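# Swap reels between the scanner glass and the stacks

## Task

Pick up the reel now sitting on the scanner's glass and set it on top of the pile of reels that face label-down, keeping whichever face was up still up. Then take the uppermost reel from the label-up stack and lay it flat on the glass with its label facing down. The task counts only once both grippers have released their reels.

## Robot and tools

Robot: two arms, left_arm and right_arm, each ending in a two-finger parallel gripper with a wrist camera. Bases in the scene frame: left_arm at (+0.024, +0.278, 0) m, quat_wxyz (+0.997, 0, 0, +0.075); right_arm at (+0.003, -0.375, 0) m, quat_wxyz (+0.996, 0, 0, -0.085).

Scene frame: origin on the table top midway between the arms, +z up, +x out over the table, left_arm on the +y side. The names left and right do not refer to image sides. Gripper frame: fingers point along its +z and close along its y. end_effector_position is the point between the finger pads, roughly 1 cm short of the fingertips. Joint ranges (rad), base to gripper: waist -2.618 to 3.054, shoulder 0.000 to 3.142, elbow 0.000 to 3.142, wrist pitch -1.571 to 1.571, wrist yaw -1.571 to 1.571, wrist roll -2.094 to 2.094.

Row format (shared by execute_actions and move): one flat list of 14 numbers covering both arms, each in [-1, 1]: dx, dy, dz, rx, ry, rz, opening for left_arm, then the same seven for right_arm. Send all 14 even if one arm is idle. The first six of each arm are an offset, not a pose: a displacement from that gripper's measured pose at the start of the action (for the first action of a call, the pose in the latest result), expressed in the gripper's own axes. Scale: 1.0 equals 0.6 m of translation or 180 degrees of rotation; rx, ry, rz form a single rotation vector. Opening is absolute: +1 fully open (0.094 m), -1 closed.

execute_actions(actions): a list of actions, each a table of at most 15 rows; each row lasts one control step of 1/30 s. If fewer than 15 rows are given, the last row repeats to fill 15 steps. Every row is an offset from the action's start pose, not from the preceding row. An empty list just returns the current state and images.

move(target, speed, blocking): target is one 14-number row as above, offsets from the pose in the latest result that shows one. Each gripper travels a straight line toward its target; both arms finish together, in 0.5 to 10 s (longer paths are cut off at 10 s). speed is the top path speed in m/s, 0.002 to 0.5, default 0.25; turning is capped at twice that in rad/s. Grippers take the shorter rotation. Paths ignore obstacles and the other arm, may lag, stray or overshoot speed near full arm extension. Faster moves and targets set deeper past a contact hit and press harder. The opening is sent when the move starts. With blocking=false you get a result after 0.5 s while the arm keeps going; poll with wait(0); execute_actions and new moves are refused until that move has ended or you call stop. The move: line reports the ending (done, off_target, moving, held, fault) plus limits: paced means the commanded pose was clipped; held means a safety check blocked steps, after which the arm may jump faster than speed. Each gripper's distance from its target is also listed.

wait(seconds): 0 to 10 s, arms keep their last command; returns early if a running move ends. stop(): brakes a running move (needs room); fingers keep moving. zoom_image(camera, region): camera is cam_left_wrist or cam_right_wrist, region [x0, y0, x1, y1] pixels of that 504x504 image, at most 504 by 504. read_manual(section): licence texts only. finished_scene(scene): ends the current scene irreversibly; pass its number; the goal must already hold and stay held.

Controller behaviour: each step the commanded pose is clipped to within 70 mm and 16 degrees of the measured pose, then damped inverse kinematics chases it, favouring position over orientation. Large offsets therefore take several actions; after an action the arm goes no further than the last clipped pose. Hand target lines show where each gripper is currently being driven. Arms usually settle a centimetre or more low; repeated zero offsets let them sag. To hold an arm still, send the offset back to its wanted pose in the first call of a reply and zeros after, raising the aim if it still sits low. Printed hand positions can be off, more at long reach.

Results: state line per arm with end_effector_position (m) and end_effector_quat_wxyz, joint positions (last value is finger opening in m), joint torques (offset, scaled, noisy), grip_measured on the command scale, camera images with calibration changes, and any pose unreachable, FAULT, MOTOR HOT or OVER-TEMPERATURE FAULT lines.

Gripping: readings may be off by about 1 mm. To hold a reel, command an opening about 0.03 below grip_measured; smaller gaps grip more lightly. Pad force is roughly 50 to 62 N, less on thin parts, with a spike at first contact.

Avoid: dropping reels, slamming or shoving them hard, knocking anything off the table (that fails the task), and letting the arms collide or press on each other (that can end the scene). Occasional tugs on held parts or pushes on loose ones may occur. Holding loads heats motors: warnings from 75 °C, a 10 s stop of that arm at 90 °C, and at 100 °C the arm goes limp and falls, so do not hang on to a reel longer than needed. Flipping the label-up reel needs a rotation of the gripper, or a handover, before placing it on the glass.

Each tool is called in YAML: its name, and indented under it one key for each argument.

## Session

execute_actions:
  actions: []

Scene clock: 0.00 s.
left_arm: end_effector_position=(+0.4730, +0.3279, +0.3458) grip_measured=+1.000 end_effector_quat_wxyz=(+0.460, -0.223, +0.650, -0.562) | right_arm: end_effector_position=(+0.2796, -0.3546, +0.3392) grip_measured=+1.000 end_effector_quat_wxyz=(+0.453, -0.247, +0.726, -0.454)
Joint positions: left_arm=[ 0.295  1.549  1.094  0.556  0.997 -1.301  0.094] | right_arm=[ 0.85   0.871  0.945 -0.481  1.107 -0.747  0.094]
Joint velocities: left_arm=[-0.017 -0.027 -0.037  0.11   0.007 -0.095  0.   ] | right_arm=[ 0.007  0.007 -0.022 -0.051 -0.007 -0.007  0.   ]
Joint torques (N m, as the arm reports them, + toward a larger angle): no reading
Hand target (left_arm): +0.471, +0.327, +0.354; +0.469, -0.215, +0.649, -0.560
Hand target (right_arm): +0.278, -0.356, +0.342; +0.456, -0.241, +0.727, -0.454

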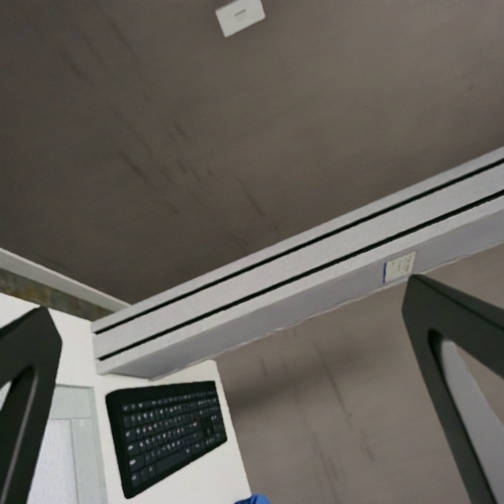

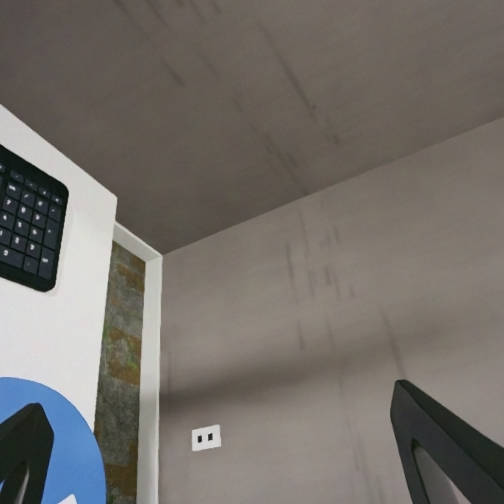

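move:
  target: [0.23,-0.09,-0.083,-0.407,0.333,0.161,1,0,0,0,-0.319,0.318,0.173,1]

Scene clock: 21.10 s.
left_arm: end_effector_position=(+0.3610, +0.2251, +0.3417) grip_measured=+1.000 end_effector_quat_wxyz=(+0.252, -0.015, +0.966, -0.061) | right_arm: end_effector_position=(+0.2786, -0.3535, +0.3366) grip_measured=+1.000 end_effector_quat_wxyz=(+0.265, -0.015, +0.964, -0.000)
Joint positions: left_arm=[-0.287  1.629  2.154 -1.572  0.043 -0.179  0.094] | right_arm=[ 0.272  1.366  1.883 -1.553  0.045  0.059  0.094]
Joint velocities: left_arm=[-0.017 -0.022 -0.027  0.095 -0.007  0.007  0.   ] | right_arm=[-0.002 -0.012 -0.002 -0.051 -0.081 -0.051  0.   ]
Joint torques (N m, as the arm reports them, + toward a larger angle): left_arm=[-0.6  -7.06  4.4   1.14 -0.13 -0.05] | right_arm=[-0.5  -2.24  8.85  0.9  -0.02  0.05]
Hand target (left_arm): +0.353, +0.226, +0.343; +0.251, -0.013, +0.966, -0.054
Hand target (right_arm): +0.280, -0.354, +0.338; +0.262, -0.009, +0.965, +0.005
Off the commanded pose (left_arm): 0.010 m, 30 deg; orientation clipped at the last step of the last action.
Off the commanded pose (right_arm): 0.003 m, 31 deg; orientation clipped at the last step of the last action.
joint sent to its limit (left arm) — the command would take joint 4 (wrist pitch) past its lower limit, so that joint was sent only as far as its limit.
joint sent to its limit (right arm) — the command would take joint 4 (wrist pitch) past its lower limit, so that joint was sent only as far as its limit.
move: off_target (left_arm, right_arm); limits=paced
camera_calibration (this result's frames):
cam_left_wrist: T_world_to_cam=[[-0.093378, -0.98134, 0.168084, 0.199188], [-0.990854, 0.108113, 0.0807448, 0.32834], [-0.0974102, -0.159007, -0.98246, 0.505925], [0, 0, 0, 1]] pos_world=[0.393219, 0.240418, 0.437059]
cam_right_wrist: T_world_to_cam=[[-0.0414401, -0.998001, 0.0477047, -0.368916], [-0.997774, 0.0388392, -0.0542147, 0.352634], [0.0522535, -0.0498451, -0.997389, 0.407328], [0, 0, 0, 1]] pos_world=[0.315277, -0.361572, 0.442982]

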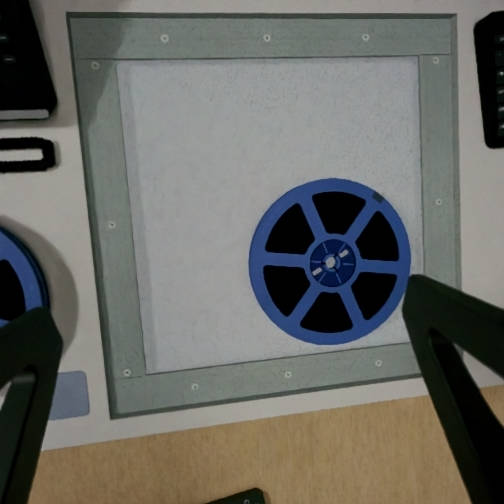

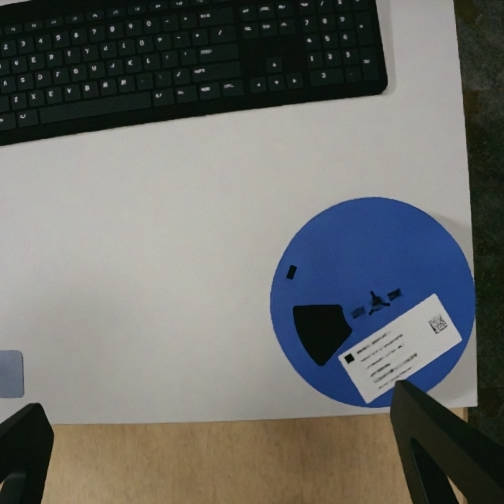

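zoom_image:
  camera: "cam_left_wrist"
  region: [230,160,430,360]

zoom_image:
  camera: "cam_right_wrist"
  region: [260,180,500,420]

move:
  target: [0,0.25,0,0,0,0,1,0,-0.15,0,0,0,0,1]

Region (230, 160, 430, 360) of cam_left_wrist's 504x504 image, scaled by 2.520, with more detail than that image has.

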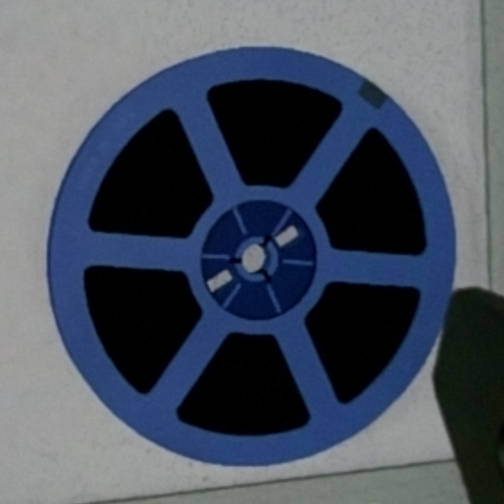

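Region (260, 180, 500, 420) of cam_right_wrist's 504x504 image, scaled by 2.100, with more detail than that image has.

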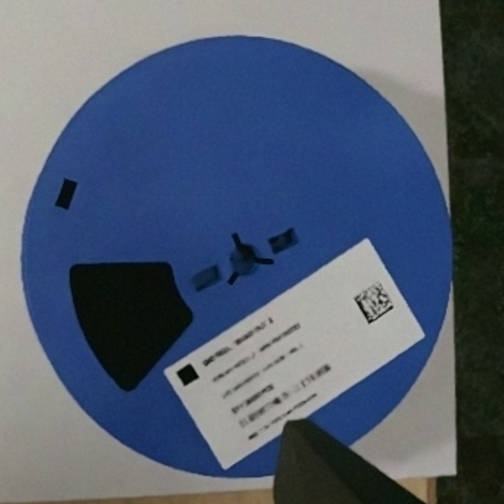

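Scene clock: 38.43 s.
left_arm: end_effector_position=(+0.3635, +0.3764, +0.3180) grip_measured=+1.000 end_effector_quat_wxyz=(+0.248, -0.024, +0.967, -0.059) | right_arm: end_effector_position=(+0.2806, -0.4430, +0.3336) grip_measured=+1.000 end_effector_quat_wxyz=(+0.265, -0.014, +0.964, -0.009)
Joint positions: left_arm=[ 0.275  1.693  2.122 -1.571  0.296  0.311  0.094] | right_arm=[-0.179  1.406  1.901 -1.554 -0.165 -0.333  0.094]
Joint velocities: left_arm=[-0.002  0.017  0.002 -0.037 -0.037  0.051  0.   ] | right_arm=[-0.012 -0.017 -0.007  0.037 -0.037 -0.051  0.   ]
Joint torques (N m, as the arm reports them, + toward a larger angle): left_arm=[ 0.1  -6.37  8.72  0.97  0.27  0.09] | right_arm=[-0.48 -3.16  9.01  0.88 -0.21 -0.03]
Hand target (left_arm): +0.362, +0.373, +0.326; +0.258, -0.016, +0.964, -0.062
Hand target (right_arm): +0.282, -0.443, +0.337; +0.267, -0.015, +0.964, -0.004
Off the commanded pose (left_arm): 0.006 m, 1 deg.
Off the commanded pose (right_arm): 0.004 m, 1 deg.
joint sent to its limit (left arm) — the command would take joint 4 (wrist pitch) past its lower limit, so that joint was sent only as far as its limit.
joint sent to its limit (right arm) — the command would take joint 4 (wrist pitch) past its lower limit, so that joint was sent only as far as its limit.
move: done
camera_calibration (this result's frames):
cam_left_wrist: T_world_to_cam=[[-0.0730533, -0.982922, 0.168902, 0.344882], [-0.991876, 0.0892878, 0.0906031, 0.320672], [-0.104137, -0.160911, -0.98146, 0.509784], [0, 0, 0, 1]] pos_world=[0.396349, 0.39239, 0.413027]
cam_right_wrist: T_world_to_cam=[[-0.0476312, -0.99683, 0.0637262, -0.461148], [-0.997559, 0.044211, -0.0540447, 0.360243], [0.051056, -0.0661449, -0.996503, 0.392606], [0, 0, 0, 1]] pos_world=[0.317354, -0.449644, 0.44009]

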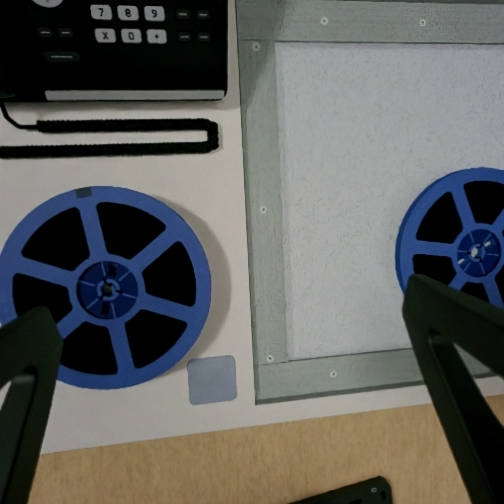

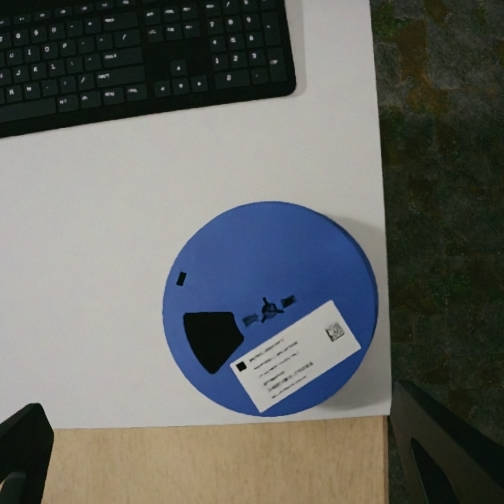

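move:
  target: [0.228,-0.351,0.305,-0.154,0.094,-0.473,0,0,0,0,0,0,0,1]

Scene clock: 76.13 s.
left_arm: end_effector_position=(+0.3380, +0.1471, +0.1192) grip_measured=+0.002 end_effector_quat_wxyz=(+0.004, -0.709, +0.705, +0.006) | right_arm: end_effector_position=(+0.2806, -0.4429, +0.3337) grip_measured=+1.000 end_effector_quat_wxyz=(+0.265, -0.015, +0.964, -0.009)
Joint positions: left_arm=[-0.555  1.842  1.581 -1.319 -0.012 -1.98   0.047] | right_arm=[-0.179  1.406  1.901 -1.554 -0.166 -0.335  0.094]
Joint velocities: left_arm=[-0.017 -0.012  0.017 -0.051 -0.051 -0.007 -0.   ] | right_arm=[-0.022  0.002 -0.012  0.007  0.051  0.051  0.   ]
Joint torques (N m, as the arm reports them, + toward a larger angle): left_arm=[-0.47 -8.15  5.16  0.37  0.01 -0.12] | right_arm=[ 0.03 -4.25  6.42  1.01 -0.09  0.03]
Hand target (left_arm): +0.335, +0.144, +0.115; +0.000, +0.711, -0.703, -0.008
Hand target (right_arm): +0.281, -0.443, +0.334; +0.264, -0.014, +0.964, -0.009
Off the commanded pose (left_arm): 0.009 m, 1 deg.
Off the commanded pose (right_arm): 0.000 m, 0 deg.
move: done
camera_calibration (this result's frames):
cam_left_wrist: T_world_to_cam=[[0.995456, -0.0541743, 0.0783111, -0.335736], [-0.0886557, -0.827402, 0.554569, 0.108096], [0.0347514, -0.558992, -0.828445, 0.268547], [0, 0, 0, 1]] pos_world=[0.334462, 0.221366, 0.188821]
cam_right_wrist: T_world_to_cam=[[-0.0459642, -0.996899, 0.0638694, -0.461565], [-0.997621, 0.042521, -0.0542631, 0.359616], [0.0513791, -0.0662116, -0.996482, 0.392506], [0, 0, 0, 1]] pos_world=[0.317378, -0.449436, 0.440118]

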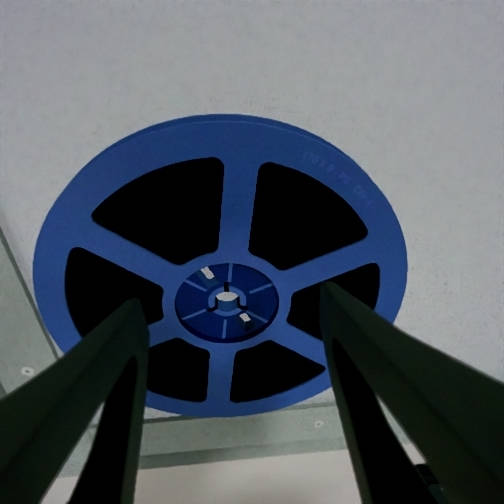

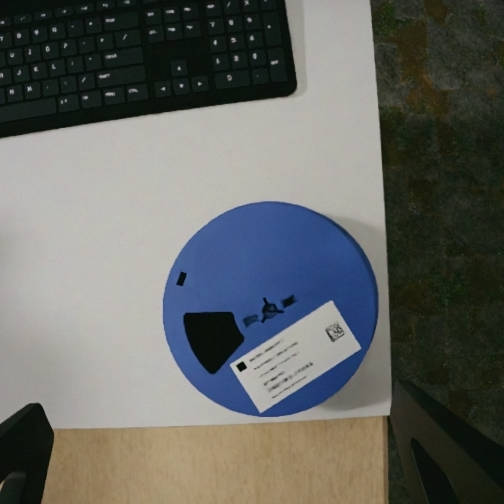

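move:
  target: [0.012,0.007,0.107,0,0,0,-0.35,0,0,0,0,0,0,1]
  speed: 0.1

Scene clock: 90.30 s.
left_arm: end_effector_position=(+0.3367, +0.1440, +0.0573) grip_measured=-0.348 end_effector_quat_wxyz=(+0.004, -0.709, +0.706, +0.007) | right_arm: end_effector_position=(+0.2806, -0.4429, +0.3337) grip_measured=+1.000 end_effector_quat_wxyz=(+0.265, -0.015, +0.964, -0.009)
Joint positions: left_arm=[-0.565  1.876  1.376 -1.081 -0.012 -1.989  0.031] | right_arm=[-0.179  1.406  1.901 -1.554 -0.166 -0.335  0.094]
Joint velocities: left_arm=[ 0.002 -0.012  0.007 -0.051 -0.022  0.066 -0.001] | right_arm=[-0.012  0.002 -0.012 -0.022 -0.037  0.066  0.   ]
Joint torques (N m, as the arm reports them, + toward a larger angle): left_arm=[-0.59 -8.32  5.57  0.39 -0.05 -0.14] | right_arm=[ 0.02 -4.27  6.39  1.   -0.07  0.02]
Hand target (left_arm): +0.335, +0.142, +0.055; -0.004, +0.709, -0.705, -0.007
Hand target (right_arm): +0.281, -0.443, +0.334; +0.265, -0.015, +0.964, -0.009
Off the commanded pose (left_arm): 0.005 m, 0 deg.
Off the commanded pose (right_arm): 0.000 m, 0 deg.
move: done
camera_calibration (this result's frames):
cam_left_wrist: T_world_to_cam=[[0.995411, -0.055329, 0.0780802, -0.329569], [-0.0894804, -0.827403, 0.554435, 0.140029], [0.0339274, -0.558877, -0.828556, 0.215814], [0, 0, 0, 1]] pos_world=[0.333265, 0.218239, 0.12691]
cam_right_wrist: T_world_to_cam=[[-0.0459642, -0.996899, 0.0638694, -0.461565], [-0.997621, 0.042521, -0.0542631, 0.359616], [0.0513791, -0.0662116, -0.996482, 0.392506], [0, 0, 0, 1]] pos_world=[0.317378, -0.449436, 0.440118]

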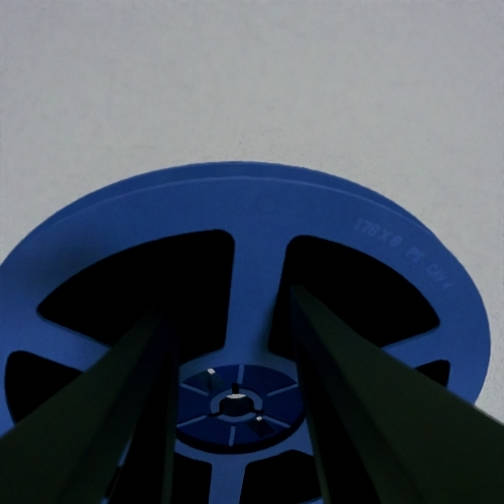

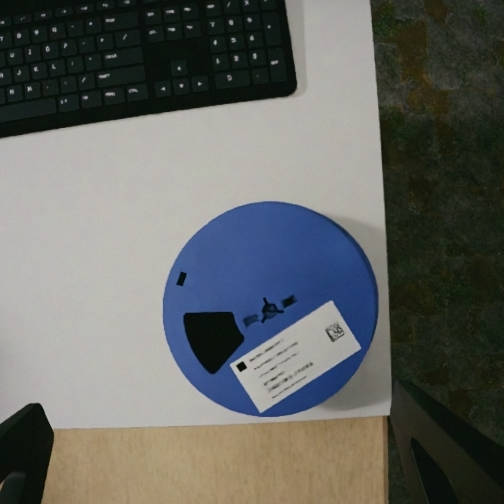

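move:
  target: [0,-0.008,0.04,0,0,0,-0.35,0,0,0,0,0,0,1]
  speed: 0.03

Scene clock: 95.80 s.
left_arm: end_effector_position=(+0.3416, +0.1418, +0.0499) grip_measured=-0.348 end_effector_quat_wxyz=(+0.006, -0.709, +0.706, +0.000) | right_arm: end_effector_position=(+0.2806, -0.4429, +0.3337) grip_measured=+1.000 end_effector_quat_wxyz=(+0.265, -0.015, +0.964, -0.009)
Joint positions: left_arm=[-0.565  1.89   1.365 -1.041 -0.012 -1.989  0.031] | right_arm=[-0.179  1.406  1.901 -1.554 -0.166 -0.335  0.094]
Joint velocities: left_arm=[ 0.002  0.007  0.007  0.007 -0.007 -0.051 -0.   ] | right_arm=[ 0.007 -0.002 -0.002 -0.081  0.022 -0.007  0.   ]
Joint torques (N m, as the arm reports them, + toward a larger angle): left_arm=[ 0.56 -6.47  3.42  0.77 -0.05  0.05] | right_arm=[ 0.03 -4.23  6.43  1.   -0.08  0.03]
Hand target (left_arm): +0.341, +0.145, +0.034; -0.004, +0.709, -0.706, -0.007
Hand target (right_arm): +0.281, -0.443, +0.334; +0.265, -0.015, +0.964, -0.009
Off the commanded pose (left_arm): 0.017 m, 1 deg.
Off the commanded pose (right_arm): 0.000 m, 0 deg.
move: off_target (left_arm)
camera_calibration (this result's frames):
cam_left_wrist: T_world_to_cam=[[0.994316, -0.0548483, 0.0912492, -0.334402], [-0.0966677, -0.824245, 0.557921, 0.144604], [0.0446106, -0.563571, -0.824862, 0.205131], [0, 0, 0, 1]] pos_world=[0.337329, 0.216453, 0.119041]
cam_right_wrist: T_world_to_cam=[[-0.0459642, -0.996899, 0.0638694, -0.461565], [-0.997621, 0.042521, -0.0542631, 0.359616], [0.0513791, -0.0662116, -0.996482, 0.392506], [0, 0, 0, 1]] pos_world=[0.317378, -0.449436, 0.440118]

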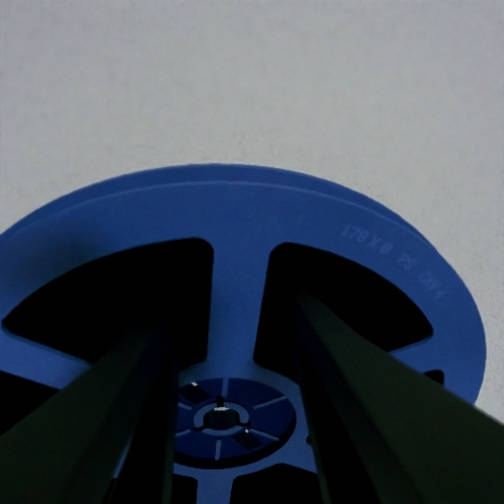

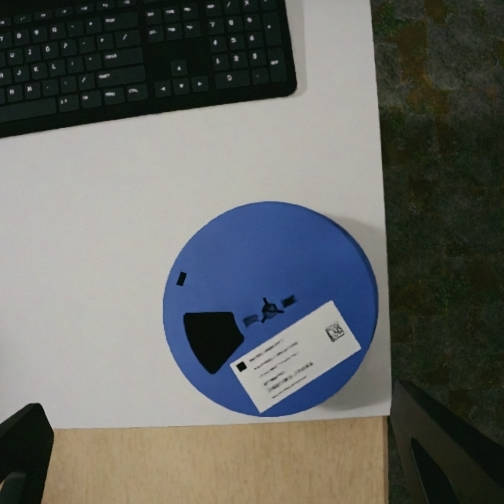

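move:
  target: [0,0,0,0,0,0,-1,0,0,0,0,0,0,1]

Scene clock: 100.43 s.
left_arm: end_effector_position=(+0.3412, +0.1414, +0.0499) grip_measured=-0.785 end_effector_quat_wxyz=(+0.004, -0.708, +0.706, -0.000) | right_arm: end_effector_position=(+0.2806, -0.4429, +0.3337) grip_measured=+1.000 end_effector_quat_wxyz=(+0.265, -0.015, +0.964, -0.009)
Joint positions: left_arm=[-0.564  1.89   1.365 -1.042 -0.008 -1.988  0.01 ] | right_arm=[-0.179  1.406  1.901 -1.554 -0.166 -0.335  0.094]
Joint velocities: left_arm=[ 0.017  0.012 -0.012 -0.037  0.037 -0.022 -0.001] | right_arm=[ 0.002 -0.017 -0.012  0.007  0.007  0.022  0.   ]
Joint torques (N m, as the arm reports them, + toward a larger angle): left_arm=[ 0.   -8.46  6.57  0.32 -0.08 -0.04] | right_arm=[ 0.02 -4.25  6.36  1.01 -0.08  0.02]
Hand target (left_arm): +0.342, +0.142, +0.050; -0.006, +0.709, -0.706, +0.000
Hand target (right_arm): +0.281, -0.443, +0.334; +0.265, -0.015, +0.964, -0.009
Off the commanded pose (left_arm): 0.001 m, 0 deg.
Off the commanded pose (right_arm): 0.000 m, 0 deg.
move: done
camera_calibration (this result's frames):
cam_left_wrist: T_world_to_cam=[[0.994476, -0.0553361, 0.0891959, -0.333915], [-0.0960554, -0.822393, 0.560753, 0.143607], [0.0423242, -0.566223, -0.823165, 0.205973], [0, 0, 0, 1]] pos_world=[0.337147, 0.21625, 0.118805]
cam_right_wrist: T_world_to_cam=[[-0.0459642, -0.996899, 0.0638694, -0.461565], [-0.997621, 0.042521, -0.0542631, 0.359616], [0.0513791, -0.0662116, -0.996482, 0.392506], [0, 0, 0, 1]] pos_world=[0.317378, -0.449436, 0.440118]

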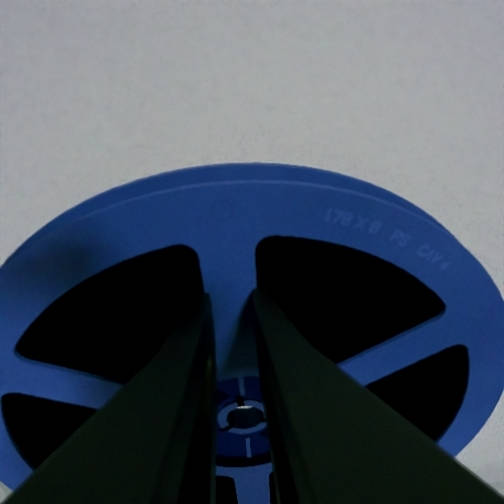

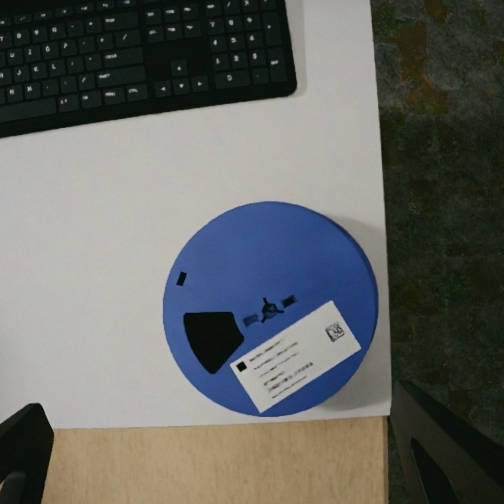

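Gripped 10 mm spoke. Lift.

move:
  target: [0,0,-0.15,0,0,0,-1,0,0,0,0,0,0,1]
  speed: 0.1

Scene clock: 105.47 s.
left_arm: end_effector_position=(+0.3376, +0.1430, +0.1222) grip_measured=-0.785 end_effector_quat_wxyz=(-0.003, -0.708, +0.706, +0.018) | right_arm: end_effector_position=(+0.2806, -0.4429, +0.3337) grip_measured=+1.000 end_effector_quat_wxyz=(+0.265, -0.015, +0.964, -0.009)
Joint positions: left_arm=[-0.564  1.873  1.633 -1.366 -0.008 -1.988  0.01 ] | right_arm=[-0.179  1.406  1.901 -1.554 -0.166 -0.335  0.094]
Joint velocities: left_arm=[ 0.002  0.002 -0.012 -0.007  0.007 -0.007 -0.   ] | right_arm=[-0.017 -0.007 -0.017 -0.007  0.007  0.037  0.   ]
Joint torques (N m, as the arm reports them, + toward a larger angle): left_arm=[ -0.42 -10.65   9.87   0.    -0.04  -0.09] | right_arm=[ 0.05 -4.27  6.38  1.01 -0.08  0.02]
Hand target (left_arm): +0.338, +0.140, +0.140; -0.004, +0.708, -0.706, +0.000
Hand target (right_arm): +0.281, -0.443, +0.334; +0.265, -0.015, +0.964, -0.009
Off the commanded pose (left_arm): 0.018 m, 2 deg.
Off the commanded pose (right_arm): 0.000 m, 0 deg.
move: off_target (left_arm)
camera_calibration (this result's frames):
cam_left_wrist: T_world_to_cam=[[0.997043, -0.0564629, 0.0521253, -0.332889], [-0.0758643, -0.831255, 0.550691, 0.099725], [0.0122358, -0.553017, -0.83308, 0.275962], [0, 0, 0, 1]] pos_world=[0.336094, 0.216712, 0.192332]
cam_right_wrist: T_world_to_cam=[[-0.0459642, -0.996899, 0.0638694, -0.461565], [-0.997621, 0.042521, -0.0542631, 0.359616], [0.0513791, -0.0662116, -0.996482, 0.392506], [0, 0, 0, 1]] pos_world=[0.317378, -0.449436, 0.440118]

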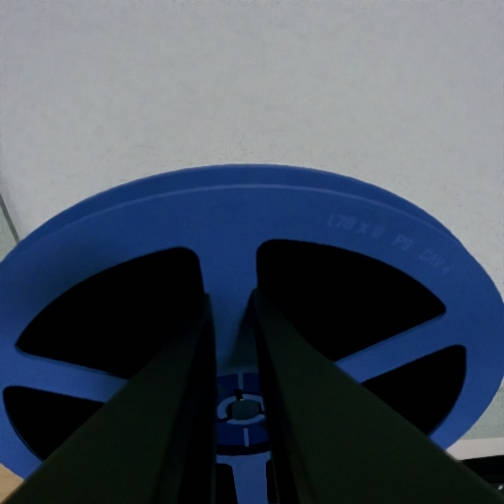

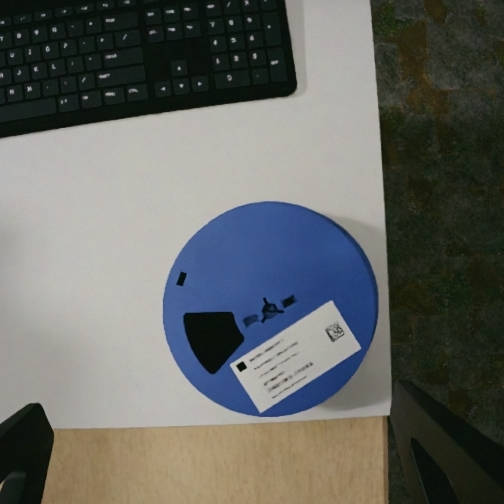

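move:
  target: [-0.623,-0.019,-0.04,0,0,0,-1,0,0,0,0,0,0,1]
  speed: 0.2

Scene clock: 117.27 s.
left_arm: end_effector_position=(+0.3524, +0.5154, +0.1474) grip_measured=-0.785 end_effector_quat_wxyz=(-0.004, -0.714, +0.700, +0.010) | right_arm: end_effector_position=(+0.2806, -0.4429, +0.3337) grip_measured=+1.000 end_effector_quat_wxyz=(+0.265, -0.015, +0.964, -0.009)
Joint positions: left_arm=[ 0.464  2.14   2.119 -1.561 -0.018 -0.975  0.01 ] | right_arm=[-0.179  1.406  1.901 -1.554 -0.166 -0.335  0.094]
Joint velocities: left_arm=[ 0.007 -0.007 -0.002 -0.007  0.081  0.007  0.001] | right_arm=[-0.012 -0.002 -0.002 -0.051 -0.022 -0.051  0.   ]
Joint torques (N m, as the arm reports them, + toward a larger angle): left_arm=[ -0.24 -11.21   9.79   0.03  -0.08   0.08] | right_arm=[ 0.04 -4.27  6.42  1.   -0.08  0.02]
Hand target (left_arm): +0.353, +0.514, +0.158; -0.004, +0.708, -0.706, -0.009
Hand target (right_arm): +0.281, -0.443, +0.334; +0.265, -0.015, +0.964, -0.009
Off the commanded pose (left_arm): 0.008 m, 1 deg.
Off the commanded pose (right_arm): 0.000 m, 0 deg.
joint sent to its limit (left arm) — the command would take joint 4 (wrist pitch) past its lower limit, so that joint was sent only as far as its limit.
move: done
camera_calibration (this result's frames):
cam_left_wrist: T_world_to_cam=[[0.997219, -0.0403717, 0.0626385, -0.337748], [-0.0686288, -0.82511, 0.560788, 0.389344], [0.0290437, -0.563528, -0.825586, 0.501214], [0, 0, 0, 1]] pos_world=[0.348972, 0.590064, 0.216612]
cam_right_wrist: T_world_to_cam=[[-0.0459642, -0.996899, 0.0638694, -0.461565], [-0.997621, 0.042521, -0.0542631, 0.359616], [0.0513791, -0.0662116, -0.996482, 0.392506], [0, 0, 0, 1]] pos_world=[0.317378, -0.449436, 0.440118]

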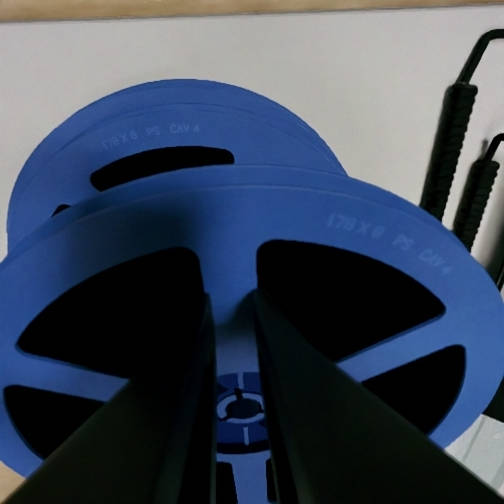

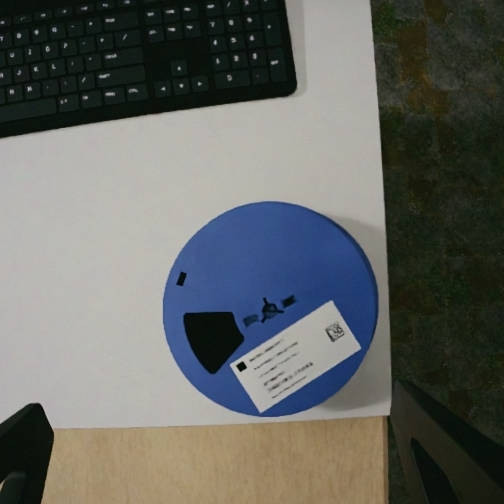

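move:
  target: [0,0.01,0.065,0,0,0,-1,0,0,0,0,0,0,1]
  speed: 0.06

Scene clock: 122.57 s.
left_arm: end_effector_position=(+0.3480, +0.5124, +0.0975) grip_measured=-0.785 end_effector_quat_wxyz=(-0.021, -0.713, +0.701, +0.013) | right_arm: end_effector_position=(+0.2806, -0.4429, +0.3337) grip_measured=+1.000 end_effector_quat_wxyz=(+0.265, -0.015, +0.964, -0.009)
Joint positions: left_arm=[ 0.464  2.127  1.898 -1.387 -0.018 -0.973  0.01 ] | right_arm=[-0.179  1.406  1.901 -1.554 -0.166 -0.335  0.094]
Joint velocities: left_arm=[-0.017 -0.007 -0.002 -0.007  0.007  0.007 -0.002] | right_arm=[-0.017 -0.012 -0.007  0.007 -0.022  0.037  0.   ]
Joint torques (N m, as the arm reports them, + toward a larger angle): left_arm=[  0.82 -13.26   5.91   0.28  -0.06   0.08] | right_arm=[ 0.01 -4.25  6.37  1.   -0.08  0.02]
Hand target (left_arm): +0.346, +0.516, +0.108; +0.004, +0.714, -0.700, -0.010
Hand target (right_arm): +0.281, -0.443, +0.334; +0.265, -0.015, +0.964, -0.009
Off the commanded pose (left_arm): 0.012 m, 2 deg.
Off the commanded pose (right_arm): 0.000 m, 0 deg.
move: off_target (left_arm)
camera_calibration (this result's frames):
cam_left_wrist: T_world_to_cam=[[0.998506, -0.0413072, 0.0357675, -0.327755], [-0.054392, -0.813797, 0.578598, 0.402023], [0.00520718, -0.579679, -0.814828, 0.473911], [0, 0, 0, 1]] pos_world=[0.346665, 0.588343, 0.16527]
cam_right_wrist: T_world_to_cam=[[-0.0459642, -0.996899, 0.0638694, -0.461565], [-0.997621, 0.042521, -0.0542631, 0.359616], [0.0513791, -0.0662116, -0.996482, 0.392506], [0, 0, 0, 1]] pos_world=[0.317378, -0.449436, 0.440118]

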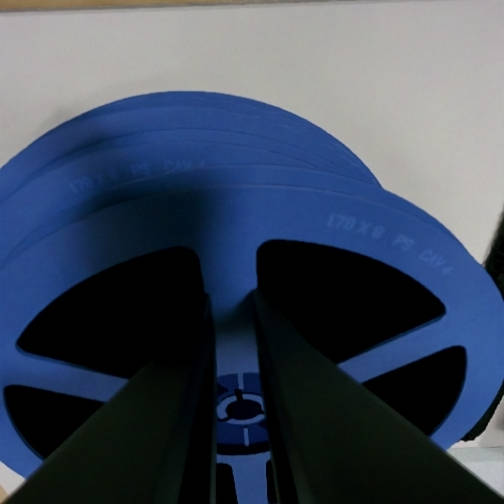

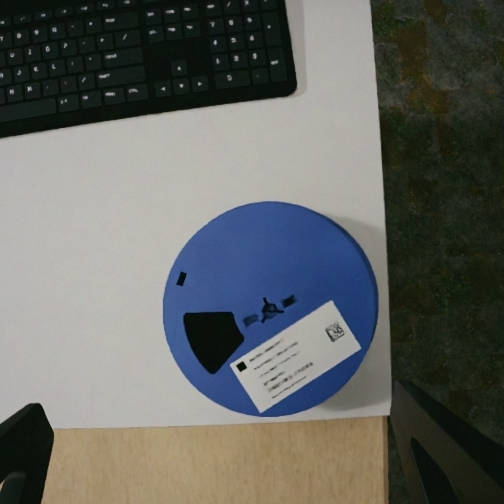

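move:
  target: [-0.03,0.04,-0.02,0,0,0,-1,0,0,0,0,0,0,1]
  speed: 0.05

Scene clock: 127.07 s.
left_arm: end_effector_position=(+0.3314, +0.5317, +0.0976) grip_measured=-0.785 end_effector_quat_wxyz=(-0.024, -0.715, +0.699, +0.012) | right_arm: end_effector_position=(+0.2806, -0.4429, +0.3337) grip_measured=+1.000 end_effector_quat_wxyz=(+0.265, -0.015, +0.964, -0.009)
Joint positions: left_arm=[ 0.528  2.127  1.898 -1.392 -0.018 -0.915  0.01 ] | right_arm=[-0.179  1.406  1.901 -1.554 -0.166 -0.335  0.094]
Joint velocities: left_arm=[-0.002 -0.002 -0.027  0.007 -0.095  0.051  0.001] | right_arm=[-0.007  0.007  0.002 -0.022 -0.007  0.007  0.   ]
Joint torques (N m, as the arm reports them, + toward a larger angle): left_arm=[  0.5  -13.27   6.45  -0.09  -0.09   0.1 ] | right_arm=[ 0.04 -4.26  6.37  1.01 -0.08  0.01]
Hand target (left_arm): +0.325, +0.530, +0.110; +0.020, +0.713, -0.701, -0.013
Hand target (right_arm): +0.281, -0.443, +0.334; +0.265, -0.015, +0.964, -0.009
Off the commanded pose (left_arm): 0.015 m, 1 deg.
Off the commanded pose (right_arm): 0.000 m, 0 deg.
move: off_target (left_arm)
camera_calibration (this result's frames):
cam_left_wrist: T_world_to_cam=[[0.998859, -0.0349286, 0.0325684, -0.313575], [-0.0473768, -0.810588, 0.583697, 0.412292], [0.00601183, -0.584574, -0.811318, 0.487255], [0, 0, 0, 1]] pos_world=[0.329821, 0.608083, 0.164878]
cam_right_wrist: T_world_to_cam=[[-0.0459642, -0.996899, 0.0638694, -0.461565], [-0.997621, 0.042521, -0.0542631, 0.359616], [0.0513791, -0.0662116, -0.996482, 0.392506], [0, 0, 0, 1]] pos_world=[0.317378, -0.449436, 0.440118]

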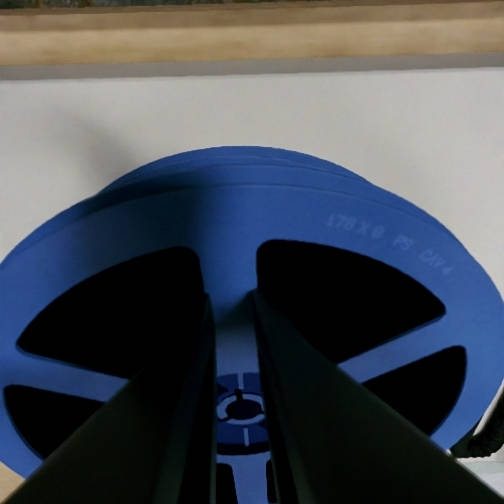

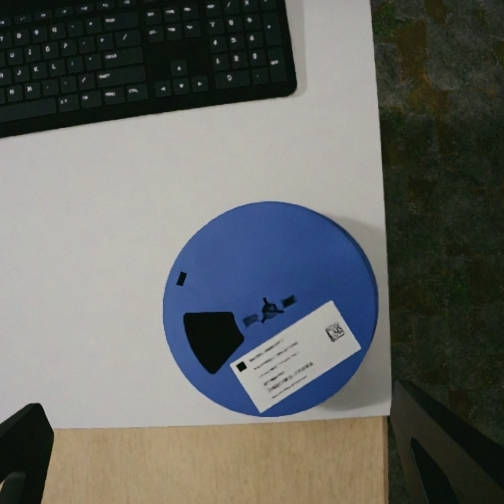

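Well aligned. Lower a bit and release.

move:
  target: [0,0,0.015,0,0,0,-1,0,0,0,0,0,0,1]
  speed: 0.03

move:
  target: [0,0,0,0,0,0,-0.45,0,0,0,0,0,0,1]

move:
  target: [0,0,-0.2,0,0,0,-0.45,0,0,0,0,0,0,1]

Scene clock: 133.10 s.
left_arm: end_effector_position=(+0.3311, +0.5315, +0.0911) grip_measured=-0.785 end_effector_quat_wxyz=(-0.025, -0.714, +0.700, +0.012) | right_arm: end_effector_position=(+0.2806, -0.4429, +0.3337) grip_measured=+1.000 end_effector_quat_wxyz=(+0.265, -0.015, +0.964, -0.009)
Joint positions: left_arm=[ 0.528  2.127  1.872 -1.368 -0.018 -0.913  0.01 ] | right_arm=[-0.179  1.406  1.901 -1.554 -0.166 -0.335  0.094]
Joint velocities: left_arm=[-0.012  0.007  0.002  0.022 -0.081  0.022 -0.001] | right_arm=[ 0.012 -0.002  0.002 -0.007 -0.007 -0.066  0.   ]
Joint torques (N m, as the arm reports them, + toward a larger angle): left_arm=[  0.06 -10.67   5.54   0.31  -0.05  -0.04] | right_arm=[ 0.07 -4.25  6.42  1.   -0.07  0.  ]
Hand target (left_arm): +0.331, +0.532, +0.089; +0.024, +0.715, -0.699, -0.012
Hand target (right_arm): +0.281, -0.443, +0.334; +0.265, -0.015, +0.964, -0.009
Off the commanded pose (left_arm): 0.003 m, 0 deg.
Off the commanded pose (right_arm): 0.000 m, 0 deg.
move: done
camera_calibration (this result's frames):
cam_left_wrist: T_world_to_cam=[[0.998813, -0.0371769, 0.031462, -0.311761], [-0.0485588, -0.80985, 0.584624, 0.415746], [0.00374497, -0.585458, -0.810694, 0.483063], [0, 0, 0, 1]] pos_world=[0.32977, 0.607914, 0.15837]
cam_right_wrist: T_world_to_cam=[[-0.0459642, -0.996899, 0.0638694, -0.461565], [-0.997621, 0.042521, -0.0542631, 0.359616], [0.0513791, -0.0662116, -0.996482, 0.392506], [0, 0, 0, 1]] pos_world=[0.317378, -0.449436, 0.440118]

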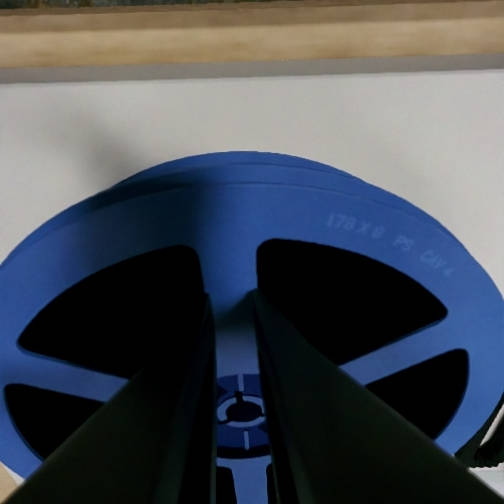

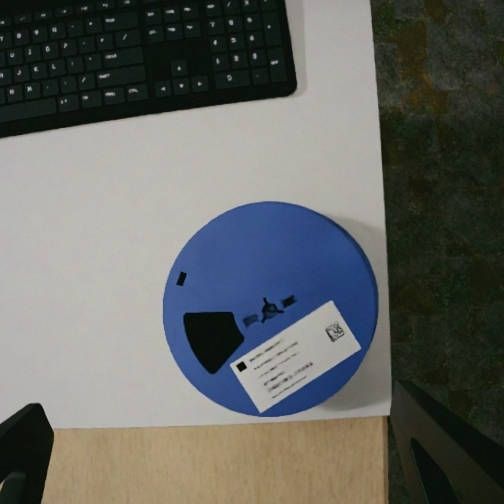

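Scene clock: 133.60 s.
left_arm: end_effector_position=(+0.3311, +0.5315, +0.0911) grip_measured=-0.452 end_effector_quat_wxyz=(-0.025, -0.714, +0.700, +0.012) | right_arm: end_effector_position=(+0.2806, -0.4429, +0.3337) grip_measured=+1.000 end_effector_quat_wxyz=(+0.265, -0.015, +0.964, -0.009)
Joint positions: left_arm=[ 0.528  2.127  1.872 -1.368 -0.018 -0.913  0.026] | right_arm=[-0.179  1.406  1.901 -1.554 -0.166 -0.335  0.094]
Joint velocities: left_arm=[-0.012  0.002 -0.002 -0.022  0.007  0.007 -0.001] | right_arm=[ 0.007 -0.002  0.002  0.007 -0.007 -0.051  0.   ]
Joint torques (N m, as the arm reports them, + toward a larger angle): left_arm=[  0.02 -10.61   6.68   0.19  -0.05  -0.02] | right_arm=[ 0.02 -4.27  6.41  1.   -0.08  0.02]
Hand target (left_arm): +0.331, +0.531, +0.091; +0.025, +0.714, -0.700, -0.012
Hand target (right_arm): +0.281, -0.443, +0.334; +0.265, -0.015, +0.964, -0.009
Off the commanded pose (left_arm): 0.000 m, 0 deg.
Off the commanded pose (right_arm): 0.000 m, 0 deg.
move: done
camera_calibration (this result's frames):
cam_left_wrist: T_world_to_cam=[[0.998813, -0.0371769, 0.031462, -0.311761], [-0.0485588, -0.80985, 0.584624, 0.415746], [0.00374497, -0.585458, -0.810694, 0.483063], [0, 0, 0, 1]] pos_world=[0.32977, 0.607914, 0.15837]
cam_right_wrist: T_world_to_cam=[[-0.0459642, -0.996899, 0.0638694, -0.461565], [-0.997621, 0.042521, -0.0542631, 0.359616], [0.0513791, -0.0662116, -0.996482, 0.392506], [0, 0, 0, 1]] pos_world=[0.317378, -0.449436, 0.440118]

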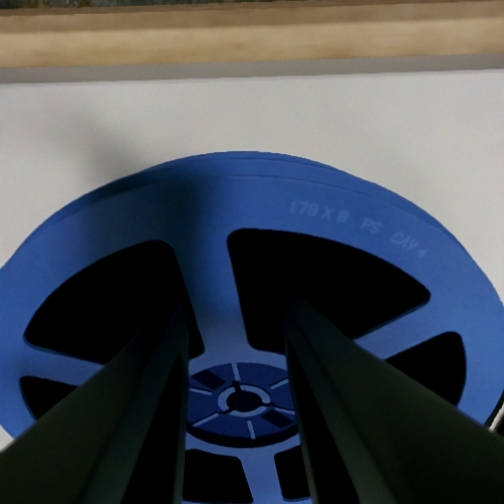

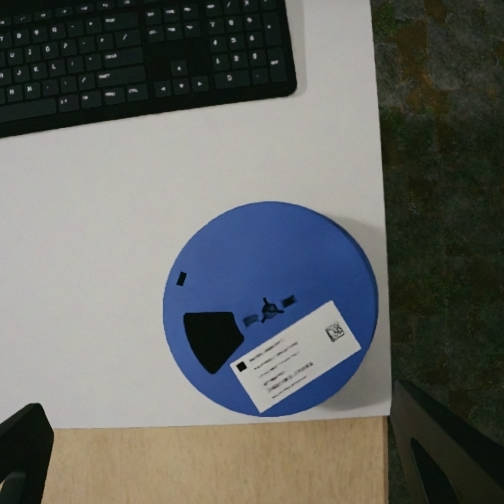

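Scene clock: 134.53 s.
left_arm: end_effector_position=(+0.3361, +0.5355, +0.2027) grip_measured=-0.452 end_effector_quat_wxyz=(+0.071, -0.713, +0.698, +0.001) | right_arm: end_effector_position=(+0.2806, -0.4429, +0.3337) grip_measured=+1.000 end_effector_quat_wxyz=(+0.265, -0.015, +0.964, -0.009)
Joint positions: left_arm=[ 0.528  2.024  2.161 -1.567 -0.018 -0.913  0.026] | right_arm=[-0.179  1.406  1.901 -1.554 -0.166 -0.335  0.094]
Joint velocities: left_arm=[-0.007 -0.007 -0.017 -0.022 -0.007 -0.051 -0.001] | right_arm=[-0.002  0.012 -0.002  0.037  0.022  0.081  0.   ]
Joint torques (N m, as the arm reports them, + toward a larger angle): left_arm=[ -0.77 -10.1    8.48   0.39  -0.07  -0.06] | right_arm=[ 0.01 -4.24  6.36  0.99 -0.07  0.02]
Hand target (left_arm): +0.337, +0.531, +0.210; -0.075, +0.710, -0.700, -0.001
Hand target (right_arm): +0.281, -0.443, +0.334; +0.265, -0.015, +0.964, -0.009
Off the commanded pose (left_arm): 0.009 m, 11 deg.
Off the commanded pose (right_arm): 0.000 m, 0 deg.
joint sent to its limit (left arm) — the command would take joint 4 (wrist pitch) past its lower limit, so that joint was sent only as far as its limit.
move: off_target (left_arm)
camera_calibration (this result's frames):
cam_left_wrist: T_world_to_cam=[[0.983263, -0.0497153, 0.175276, -0.337327], [-0.127827, -0.873766, 0.469248, 0.43829], [0.129822, -0.483799, -0.865497, 0.490142], [0, 0, 0, 1]] pos_world=[0.324075, 0.603323, 0.277674]
cam_right_wrist: T_world_to_cam=[[-0.0459642, -0.996899, 0.0638694, -0.461565], [-0.997621, 0.042521, -0.0542631, 0.359616], [0.0513791, -0.0662116, -0.996482, 0.392506], [0, 0, 0, 1]] pos_world=[0.317378, -0.449436, 0.440118]

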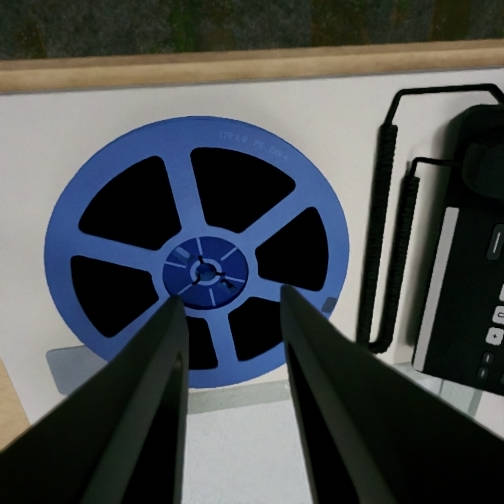

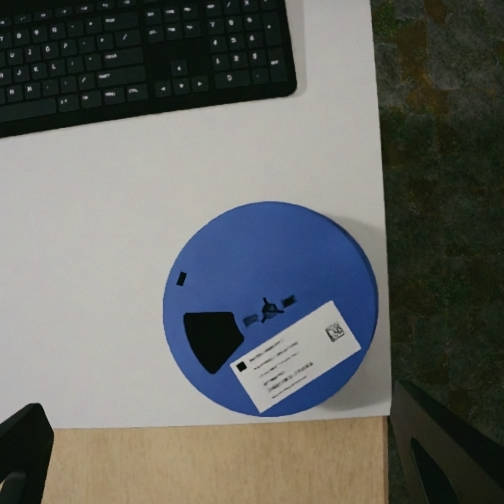

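move:
  target: [0,0,0,0,0,0,1,0.192,0.057,0.222,-0.047,0.166,-0.142,-0.2]

Scene clock: 152.57 s.
left_arm: end_effector_position=(+0.3359, +0.5353, +0.2027) grip_measured=+1.000 end_effector_quat_wxyz=(+0.070, -0.713, +0.698, +0.001) | right_arm: end_effector_position=(+0.2471, -0.4141, +0.1646) grip_measured=-0.199 end_effector_quat_wxyz=(+0.004, -0.234, +0.972, +0.002)
Joint positions: left_arm=[ 0.528  2.024  2.161 -1.568 -0.018 -0.913  0.094] | right_arm=[ 0.     1.478  1.363 -1.449 -0.006 -0.642  0.038]
Joint velocities: left_arm=[ 0.002  0.002  0.002 -0.022 -0.022 -0.081  0.   ] | right_arm=[-0.002  0.002 -0.012 -0.037  0.022  0.051 -0.   ]
Joint torques (N m, as the arm reports them, + toward a larger angle): left_arm=[ 0.02 -9.62  6.55  0.6  -0.05 -0.03] | right_arm=[ 0.53 -5.04  6.07  0.29  0.04 -0.03]
Hand target (left_arm): +0.336, +0.536, +0.203; -0.071, +0.713, -0.698, -0.001
Hand target (right_arm): +0.248, -0.414, +0.159; -0.000, -0.241, +0.970, -0.000
Off the commanded pose (left_arm): 0.000 m, 0 deg.
Off the commanded pose (right_arm): 0.005 m, 1 deg.
move: done
camera_calibration (this result's frames):
cam_left_wrist: T_world_to_cam=[[0.983419, -0.0495897, 0.174436, -0.337062], [-0.127409, -0.873428, 0.469989, 0.437655], [0.129051, -0.484421, -0.865264, 0.490595], [0, 0, 0, 1]] pos_world=[0.323923, 0.6032, 0.277597]
cam_right_wrist: T_world_to_cam=[[0.418393, -0.905727, 0.0678715, -0.50129], [-0.82094, -0.345138, 0.454904, 0.0277594], [-0.388594, -0.246047, -0.88795, 0.244043], [0, 0, 0, 1]] pos_world=[0.327358, -0.384405, 0.238093]

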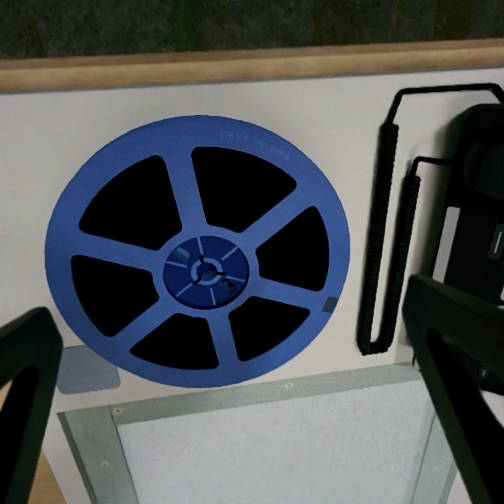

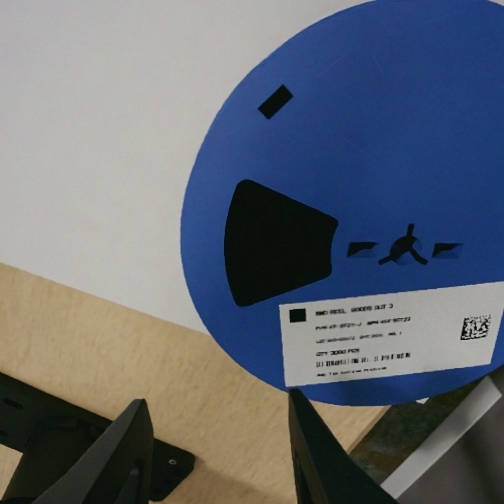

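move:
  target: [0,0,0,0,0,0,1,-0.007,0.002,0.1,0,0,0,-0.3]
  speed: 0.1

Scene clock: 161.03 s.
left_arm: end_effector_position=(+0.3359, +0.5353, +0.2027) grip_measured=+1.000 end_effector_quat_wxyz=(+0.070, -0.713, +0.698, +0.001) | right_arm: end_effector_position=(+0.2505, -0.4133, +0.1105) grip_measured=-0.299 end_effector_quat_wxyz=(+0.008, -0.233, +0.973, -0.001)
Joint positions: left_arm=[ 0.528  2.024  2.161 -1.568 -0.018 -0.913  0.094] | right_arm=[ 0.007  1.478  1.148 -1.225 -0.005 -0.632  0.033]
Joint velocities: left_arm=[-0.022  0.012  0.007  0.022 -0.037  0.007  0.   ] | right_arm=[-0.007 -0.007  0.002  0.066 -0.066  0.022 -0.001]
Joint torques (N m, as the arm reports them, + toward a larger angle): left_arm=[ 0.04 -9.63  6.54  0.57 -0.05 -0.02] | right_arm=[ 0.56 -5.17  5.95  0.3  -0.01  0.07]
Hand target (left_arm): +0.336, +0.535, +0.203; -0.070, +0.713, -0.698, -0.001
Hand target (right_arm): +0.250, -0.411, +0.105; +0.004, -0.234, +0.972, +0.002
Off the commanded pose (left_arm): 0.000 m, 0 deg.
Off the commanded pose (right_arm): 0.006 m, 1 deg.
move: done
camera_calibration (this result's frames):
cam_left_wrist: T_world_to_cam=[[0.983419, -0.0495897, 0.174436, -0.337062], [-0.127409, -0.873428, 0.469989, 0.437655], [0.129051, -0.484421, -0.865264, 0.490595], [0, 0, 0, 1]] pos_world=[0.323923, 0.6032, 0.277597]
cam_right_wrist: T_world_to_cam=[[0.414645, -0.906959, 0.0741301, -0.498507], [-0.826073, -0.340992, 0.448697, 0.0591845], [-0.381672, -0.247287, -0.890604, 0.195568], [0, 0, 0, 1]] pos_world=[0.330237, -0.383582, 0.184573]

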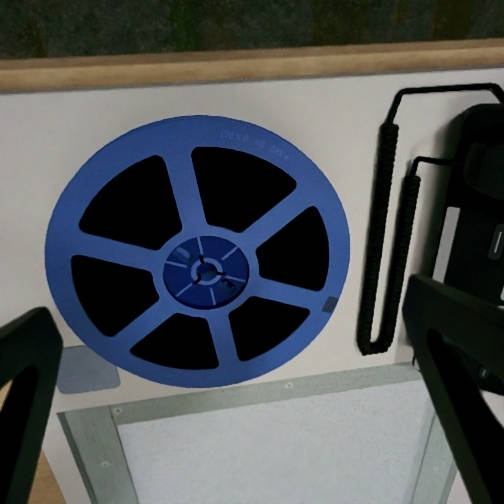

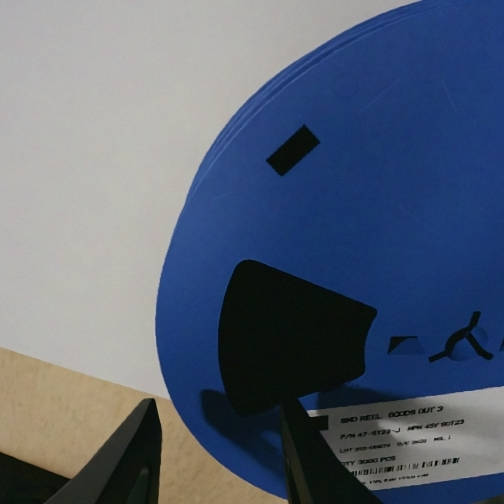

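move:
  target: [0,0,0,0,0,0,1,0,0.008,0.045,0,0,0,-0.3]
  speed: 0.03

Scene clock: 169.60 s.
left_arm: end_effector_position=(+0.3359, +0.5353, +0.2027) grip_measured=+1.000 end_effector_quat_wxyz=(+0.070, -0.713, +0.698, +0.001) | right_arm: end_effector_position=(+0.2488, -0.4125, +0.0963) grip_measured=-0.299 end_effector_quat_wxyz=(+0.007, -0.230, +0.973, -0.004)
Joint positions: left_arm=[ 0.528  2.024  2.161 -1.568 -0.018 -0.913  0.094] | right_arm=[ 0.014  1.478  1.091 -1.169  0.002 -0.62   0.033]
Joint velocities: left_arm=[-0.007 -0.002 -0.002 -0.007  0.007 -0.007  0.   ] | right_arm=[-0.012  0.002 -0.012 -0.037  0.007 -0.037 -0.   ]
Joint torques (N m, as the arm reports them, + toward a larger angle): left_arm=[ 0.03 -9.63  6.53  0.58 -0.05 -0.02] | right_arm=[ 0.59 -5.56  3.09  0.62 -0.05  0.04]
Hand target (left_arm): +0.336, +0.535, +0.203; -0.070, +0.713, -0.698, -0.001
Hand target (right_arm): +0.248, -0.409, +0.084; +0.008, -0.233, +0.973, -0.000
Off the commanded pose (left_arm): 0.000 m, 0 deg.
Off the commanded pose (right_arm): 0.013 m, 0 deg.
move: off_target (right_arm)
camera_calibration (this result's frames):
cam_left_wrist: T_world_to_cam=[[0.983419, -0.0495897, 0.174436, -0.337062], [-0.127409, -0.873428, 0.469989, 0.437655], [0.129051, -0.484421, -0.865264, 0.490595], [0, 0, 0, 1]] pos_world=[0.323923, 0.6032, 0.277597]
cam_right_wrist: T_world_to_cam=[[0.409841, -0.908708, 0.0792497, -0.496036], [-0.827087, -0.333576, 0.452387, 0.0672881], [-0.384652, -0.250953, -0.888293, 0.181494], [0, 0, 0, 1]] pos_world=[0.328761, -0.38276, 0.17009]

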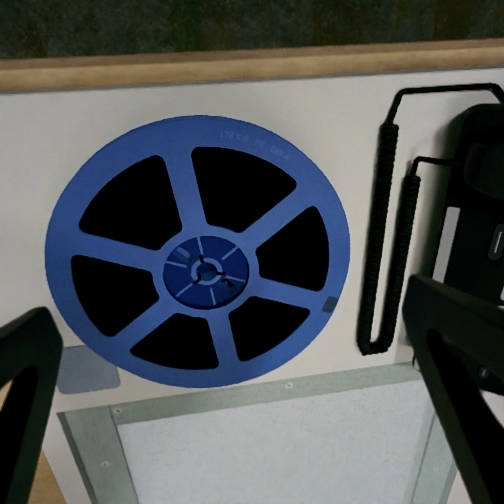

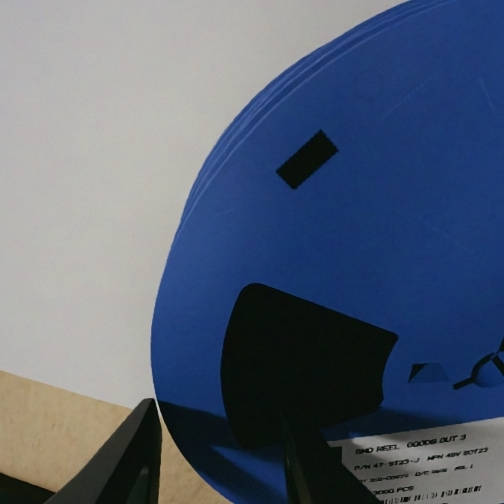

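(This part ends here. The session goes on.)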